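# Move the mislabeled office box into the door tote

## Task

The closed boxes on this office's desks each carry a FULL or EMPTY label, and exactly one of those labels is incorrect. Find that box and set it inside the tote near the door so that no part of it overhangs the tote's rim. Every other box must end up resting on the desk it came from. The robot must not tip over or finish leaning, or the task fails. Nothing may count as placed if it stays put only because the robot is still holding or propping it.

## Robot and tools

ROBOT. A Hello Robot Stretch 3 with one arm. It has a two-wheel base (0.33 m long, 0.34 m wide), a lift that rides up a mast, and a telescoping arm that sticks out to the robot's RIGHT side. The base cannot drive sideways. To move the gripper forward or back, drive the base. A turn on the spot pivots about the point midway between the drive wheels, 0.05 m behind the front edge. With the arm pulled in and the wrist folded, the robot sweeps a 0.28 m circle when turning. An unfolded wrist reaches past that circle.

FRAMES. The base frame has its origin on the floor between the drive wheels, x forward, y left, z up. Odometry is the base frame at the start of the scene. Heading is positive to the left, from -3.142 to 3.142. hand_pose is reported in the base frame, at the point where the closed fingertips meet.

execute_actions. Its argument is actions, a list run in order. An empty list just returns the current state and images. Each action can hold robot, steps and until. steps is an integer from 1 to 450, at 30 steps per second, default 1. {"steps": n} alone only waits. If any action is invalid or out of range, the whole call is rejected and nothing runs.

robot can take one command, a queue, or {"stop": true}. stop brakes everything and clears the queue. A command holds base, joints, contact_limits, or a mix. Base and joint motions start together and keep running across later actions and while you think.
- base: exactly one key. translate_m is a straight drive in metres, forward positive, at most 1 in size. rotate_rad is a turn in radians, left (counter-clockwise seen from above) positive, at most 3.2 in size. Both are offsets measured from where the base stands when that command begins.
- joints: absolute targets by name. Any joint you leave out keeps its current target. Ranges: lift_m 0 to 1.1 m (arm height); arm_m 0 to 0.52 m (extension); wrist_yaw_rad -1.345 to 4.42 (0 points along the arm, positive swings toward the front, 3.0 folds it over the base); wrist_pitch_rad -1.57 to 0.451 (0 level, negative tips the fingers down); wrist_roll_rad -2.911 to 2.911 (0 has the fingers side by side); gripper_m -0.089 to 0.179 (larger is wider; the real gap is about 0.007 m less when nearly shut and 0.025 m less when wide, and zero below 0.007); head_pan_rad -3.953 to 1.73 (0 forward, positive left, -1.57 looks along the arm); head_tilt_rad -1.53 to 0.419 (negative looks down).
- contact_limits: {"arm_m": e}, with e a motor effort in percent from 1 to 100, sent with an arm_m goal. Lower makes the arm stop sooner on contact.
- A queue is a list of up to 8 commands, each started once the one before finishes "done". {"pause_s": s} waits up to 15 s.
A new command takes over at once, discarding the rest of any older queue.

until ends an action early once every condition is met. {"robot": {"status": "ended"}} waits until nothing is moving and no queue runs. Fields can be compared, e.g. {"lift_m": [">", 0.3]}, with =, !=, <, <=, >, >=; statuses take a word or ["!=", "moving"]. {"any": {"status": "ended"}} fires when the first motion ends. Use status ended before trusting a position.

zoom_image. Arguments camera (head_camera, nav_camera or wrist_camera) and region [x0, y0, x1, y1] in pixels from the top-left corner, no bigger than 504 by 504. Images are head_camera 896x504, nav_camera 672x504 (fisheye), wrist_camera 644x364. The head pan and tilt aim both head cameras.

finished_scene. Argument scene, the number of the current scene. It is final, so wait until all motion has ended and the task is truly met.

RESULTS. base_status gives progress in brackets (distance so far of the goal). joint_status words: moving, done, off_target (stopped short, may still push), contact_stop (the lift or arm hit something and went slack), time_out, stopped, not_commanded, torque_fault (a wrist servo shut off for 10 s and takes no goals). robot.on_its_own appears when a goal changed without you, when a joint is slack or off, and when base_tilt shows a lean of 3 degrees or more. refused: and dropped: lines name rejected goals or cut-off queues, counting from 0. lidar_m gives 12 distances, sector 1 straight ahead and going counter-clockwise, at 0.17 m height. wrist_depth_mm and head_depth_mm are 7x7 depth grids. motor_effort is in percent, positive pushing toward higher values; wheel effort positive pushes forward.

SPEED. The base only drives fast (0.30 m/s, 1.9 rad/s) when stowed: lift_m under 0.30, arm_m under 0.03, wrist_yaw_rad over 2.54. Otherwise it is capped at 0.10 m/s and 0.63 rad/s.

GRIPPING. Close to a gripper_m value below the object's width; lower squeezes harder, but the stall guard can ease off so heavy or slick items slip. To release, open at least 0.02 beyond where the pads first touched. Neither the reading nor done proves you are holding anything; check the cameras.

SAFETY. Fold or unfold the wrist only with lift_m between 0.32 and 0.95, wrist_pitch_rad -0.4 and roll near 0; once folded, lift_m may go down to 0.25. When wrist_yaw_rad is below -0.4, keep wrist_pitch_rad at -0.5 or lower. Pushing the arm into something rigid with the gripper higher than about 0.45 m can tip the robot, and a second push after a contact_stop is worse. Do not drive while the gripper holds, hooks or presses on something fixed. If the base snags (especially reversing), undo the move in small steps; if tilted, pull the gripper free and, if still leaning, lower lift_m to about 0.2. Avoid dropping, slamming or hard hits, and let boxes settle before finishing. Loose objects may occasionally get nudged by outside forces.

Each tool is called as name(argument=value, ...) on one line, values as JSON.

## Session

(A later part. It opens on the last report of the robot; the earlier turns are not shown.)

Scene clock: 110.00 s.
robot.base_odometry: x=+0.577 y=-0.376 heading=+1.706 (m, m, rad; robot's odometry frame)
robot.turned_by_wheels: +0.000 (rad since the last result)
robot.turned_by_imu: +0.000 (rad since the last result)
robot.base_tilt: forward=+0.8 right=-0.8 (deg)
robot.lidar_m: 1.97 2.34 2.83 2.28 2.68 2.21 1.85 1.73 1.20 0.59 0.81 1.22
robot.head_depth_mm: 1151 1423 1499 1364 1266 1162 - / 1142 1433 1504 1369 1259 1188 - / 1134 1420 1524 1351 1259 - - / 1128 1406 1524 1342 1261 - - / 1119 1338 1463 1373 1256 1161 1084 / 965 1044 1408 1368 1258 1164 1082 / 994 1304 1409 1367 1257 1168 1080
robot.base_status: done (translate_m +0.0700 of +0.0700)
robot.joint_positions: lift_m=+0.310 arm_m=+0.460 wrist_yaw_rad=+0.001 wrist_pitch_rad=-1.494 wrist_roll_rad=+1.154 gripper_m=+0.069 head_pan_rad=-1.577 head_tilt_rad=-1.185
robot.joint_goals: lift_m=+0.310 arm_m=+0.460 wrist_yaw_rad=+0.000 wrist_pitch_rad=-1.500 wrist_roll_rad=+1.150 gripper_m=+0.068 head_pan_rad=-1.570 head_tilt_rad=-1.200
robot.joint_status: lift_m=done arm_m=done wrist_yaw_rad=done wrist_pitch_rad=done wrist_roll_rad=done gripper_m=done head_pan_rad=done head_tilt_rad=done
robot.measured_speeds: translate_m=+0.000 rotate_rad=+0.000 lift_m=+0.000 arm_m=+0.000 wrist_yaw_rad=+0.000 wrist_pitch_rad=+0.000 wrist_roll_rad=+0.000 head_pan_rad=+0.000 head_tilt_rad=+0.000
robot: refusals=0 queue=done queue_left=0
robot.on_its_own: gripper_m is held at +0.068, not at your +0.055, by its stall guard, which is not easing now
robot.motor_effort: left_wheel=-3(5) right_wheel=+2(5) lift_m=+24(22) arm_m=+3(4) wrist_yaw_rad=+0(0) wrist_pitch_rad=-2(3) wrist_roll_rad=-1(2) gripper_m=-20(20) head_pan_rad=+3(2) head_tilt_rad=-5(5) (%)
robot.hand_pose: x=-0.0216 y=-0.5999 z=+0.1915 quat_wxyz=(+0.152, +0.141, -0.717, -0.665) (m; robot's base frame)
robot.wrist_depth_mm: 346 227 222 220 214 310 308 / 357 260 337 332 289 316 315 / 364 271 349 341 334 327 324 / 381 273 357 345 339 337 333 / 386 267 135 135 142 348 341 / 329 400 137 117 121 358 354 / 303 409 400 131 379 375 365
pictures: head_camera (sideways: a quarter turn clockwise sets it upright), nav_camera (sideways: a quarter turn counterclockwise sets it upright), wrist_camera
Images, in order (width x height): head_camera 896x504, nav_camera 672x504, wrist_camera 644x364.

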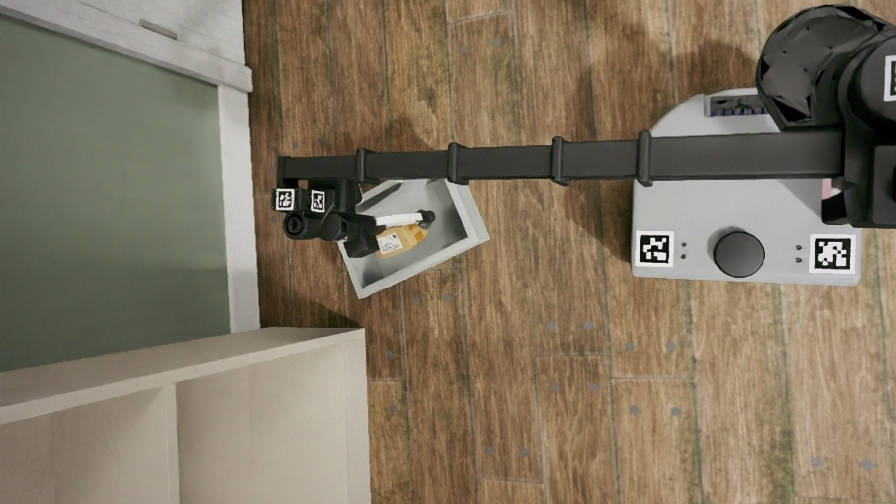

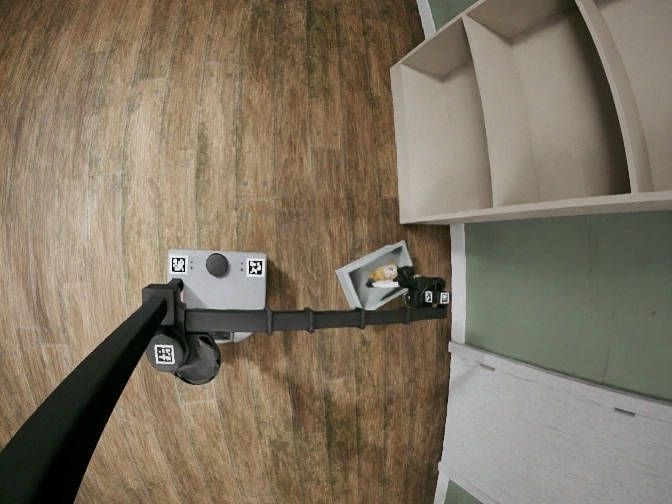

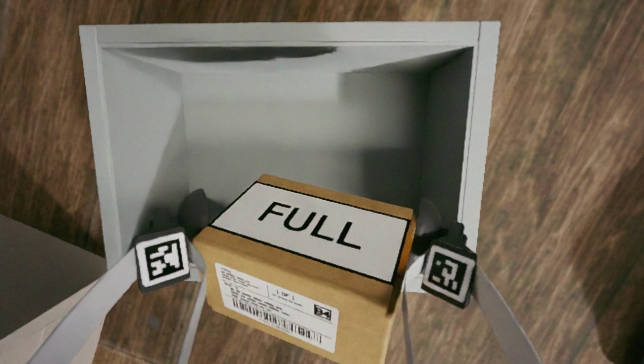

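execute_actions(actions=[{"robot":[{"base":{"translate_m":-0.055},"joints":{"arm_m":0.47}},{"joints":{"lift_m":0.2}},{"joints":{"gripper_m":0.13}},{"joints":{"lift_m":0.4}}],"steps":400,"until":{"robot":{"status":"ended"}}}])

Scene clock: 117.47 s.
robot.base_odometry: x=+0.584 y=-0.430 heading=+1.706 (m, m, rad; robot's odometry frame)
robot.turned_by_wheels: +0.000 (rad since the last result)
robot.turned_by_imu: +0.000 (rad since the last result)
robot.base_tilt: forward=+0.8 right=-0.8 (deg)
robot.lidar_m: 2.02 2.38 2.82 2.00 2.67 2.16 1.80 1.79 1.18 1.06 0.82 1.27
robot.head_depth_mm: 1140 1427 1502 1366 1260 1165 - / 1151 1431 1497 1361 1256 1175 - / 1142 1380 1469 1335 1251 - - / 1133 1404 1487 1336 1261 - 1069 / 1123 1397 1478 1370 1257 1166 1080 / 1031 1139 1405 1366 1258 1157 1081 / 978 1305 1403 1371 1253 1164 1080
robot.base_status: done (translate_m -0.0550 of -0.0550)
robot.joint_positions: lift_m=+0.400 arm_m=+0.470 wrist_yaw_rad=+0.001 wrist_pitch_rad=-1.494 wrist_roll_rad=+1.154 gripper_m=+0.130 head_pan_rad=-1.577 head_tilt_rad=-1.185
robot.joint_goals: lift_m=+0.400 arm_m=+0.470 wrist_yaw_rad=+0.000 wrist_pitch_rad=-1.500 wrist_roll_rad=+1.150 gripper_m=+0.130 head_pan_rad=-1.570 head_tilt_rad=-1.200
robot.joint_status: lift_m=done arm_m=done wrist_yaw_rad=done wrist_pitch_rad=done wrist_roll_rad=done gripper_m=done head_pan_rad=done head_tilt_rad=done
robot.measured_speeds: translate_m=+0.000 rotate_rad=+0.000 lift_m=+0.000 arm_m=+0.000 wrist_yaw_rad=+0.000 wrist_pitch_rad=+0.000 wrist_roll_rad=+0.000 head_pan_rad=+0.000 head_tilt_rad=+0.000
robot: refusals=0 queue=done queue_left=0
robot.motor_effort: left_wheel=-3(7) right_wheel=+2(3) lift_m=+28(30) arm_m=+2(2) wrist_yaw_rad=+0(0) wrist_pitch_rad=-2(3) wrist_roll_rad=-1(2) gripper_m=+1(80) head_pan_rad=+3(3) head_tilt_rad=-5(5) (%)
robot.hand_pose: x=-0.0216 y=-0.6101 z=+0.2812 quat_wxyz=(+0.152, +0.141, -0.718, -0.665) (m; robot's base frame)
robot.wrist_depth_mm: 429 425 417 409 401 392 386 / 452 435 431 419 414 405 394 / 459 447 426 374 413 412 408 / 475 467 450 440 388 425 417 / 471 481 438 452 405 434 429 / 389 475 480 375 461 450 440 / 384 506 504 491 478 468 461
pictures: head_camera (sideways: a quarter turn clockwise sets it upright), nav_camera (sideways: a quarter turn counterclockwise sets it upright), wrist_camera
Images, in order (width x height): head_camera 896x504, nav_camera 672x504, wrist_camera 644x364.

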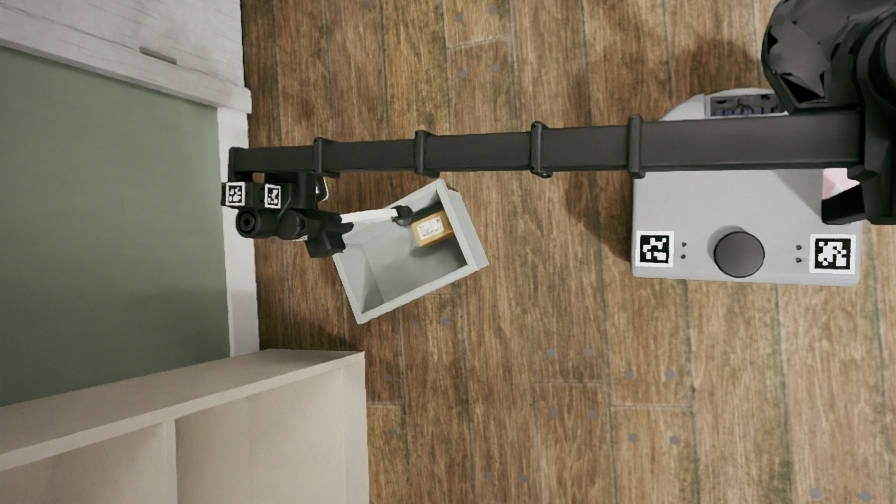

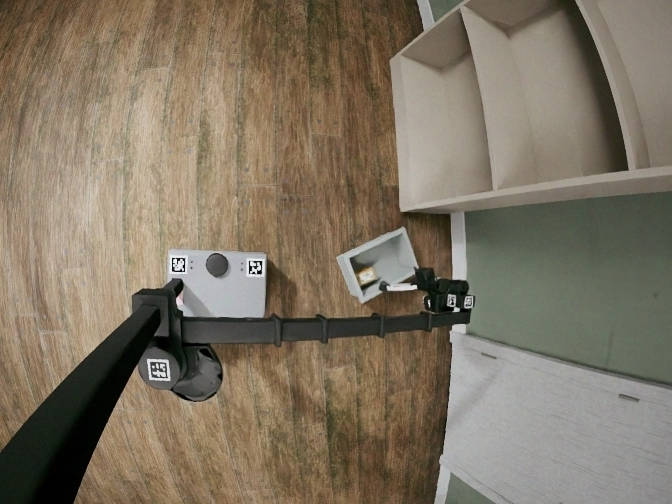

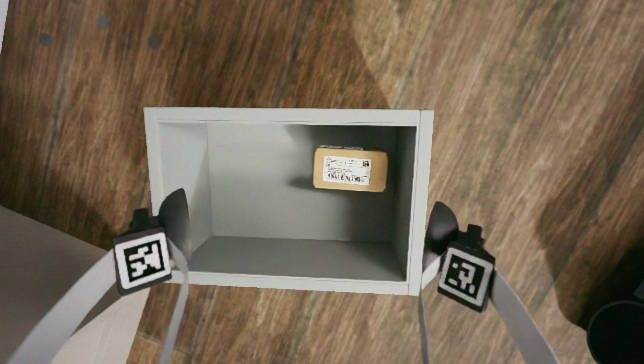

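finished_scene(scene=2)

The scene is finished: the task was done.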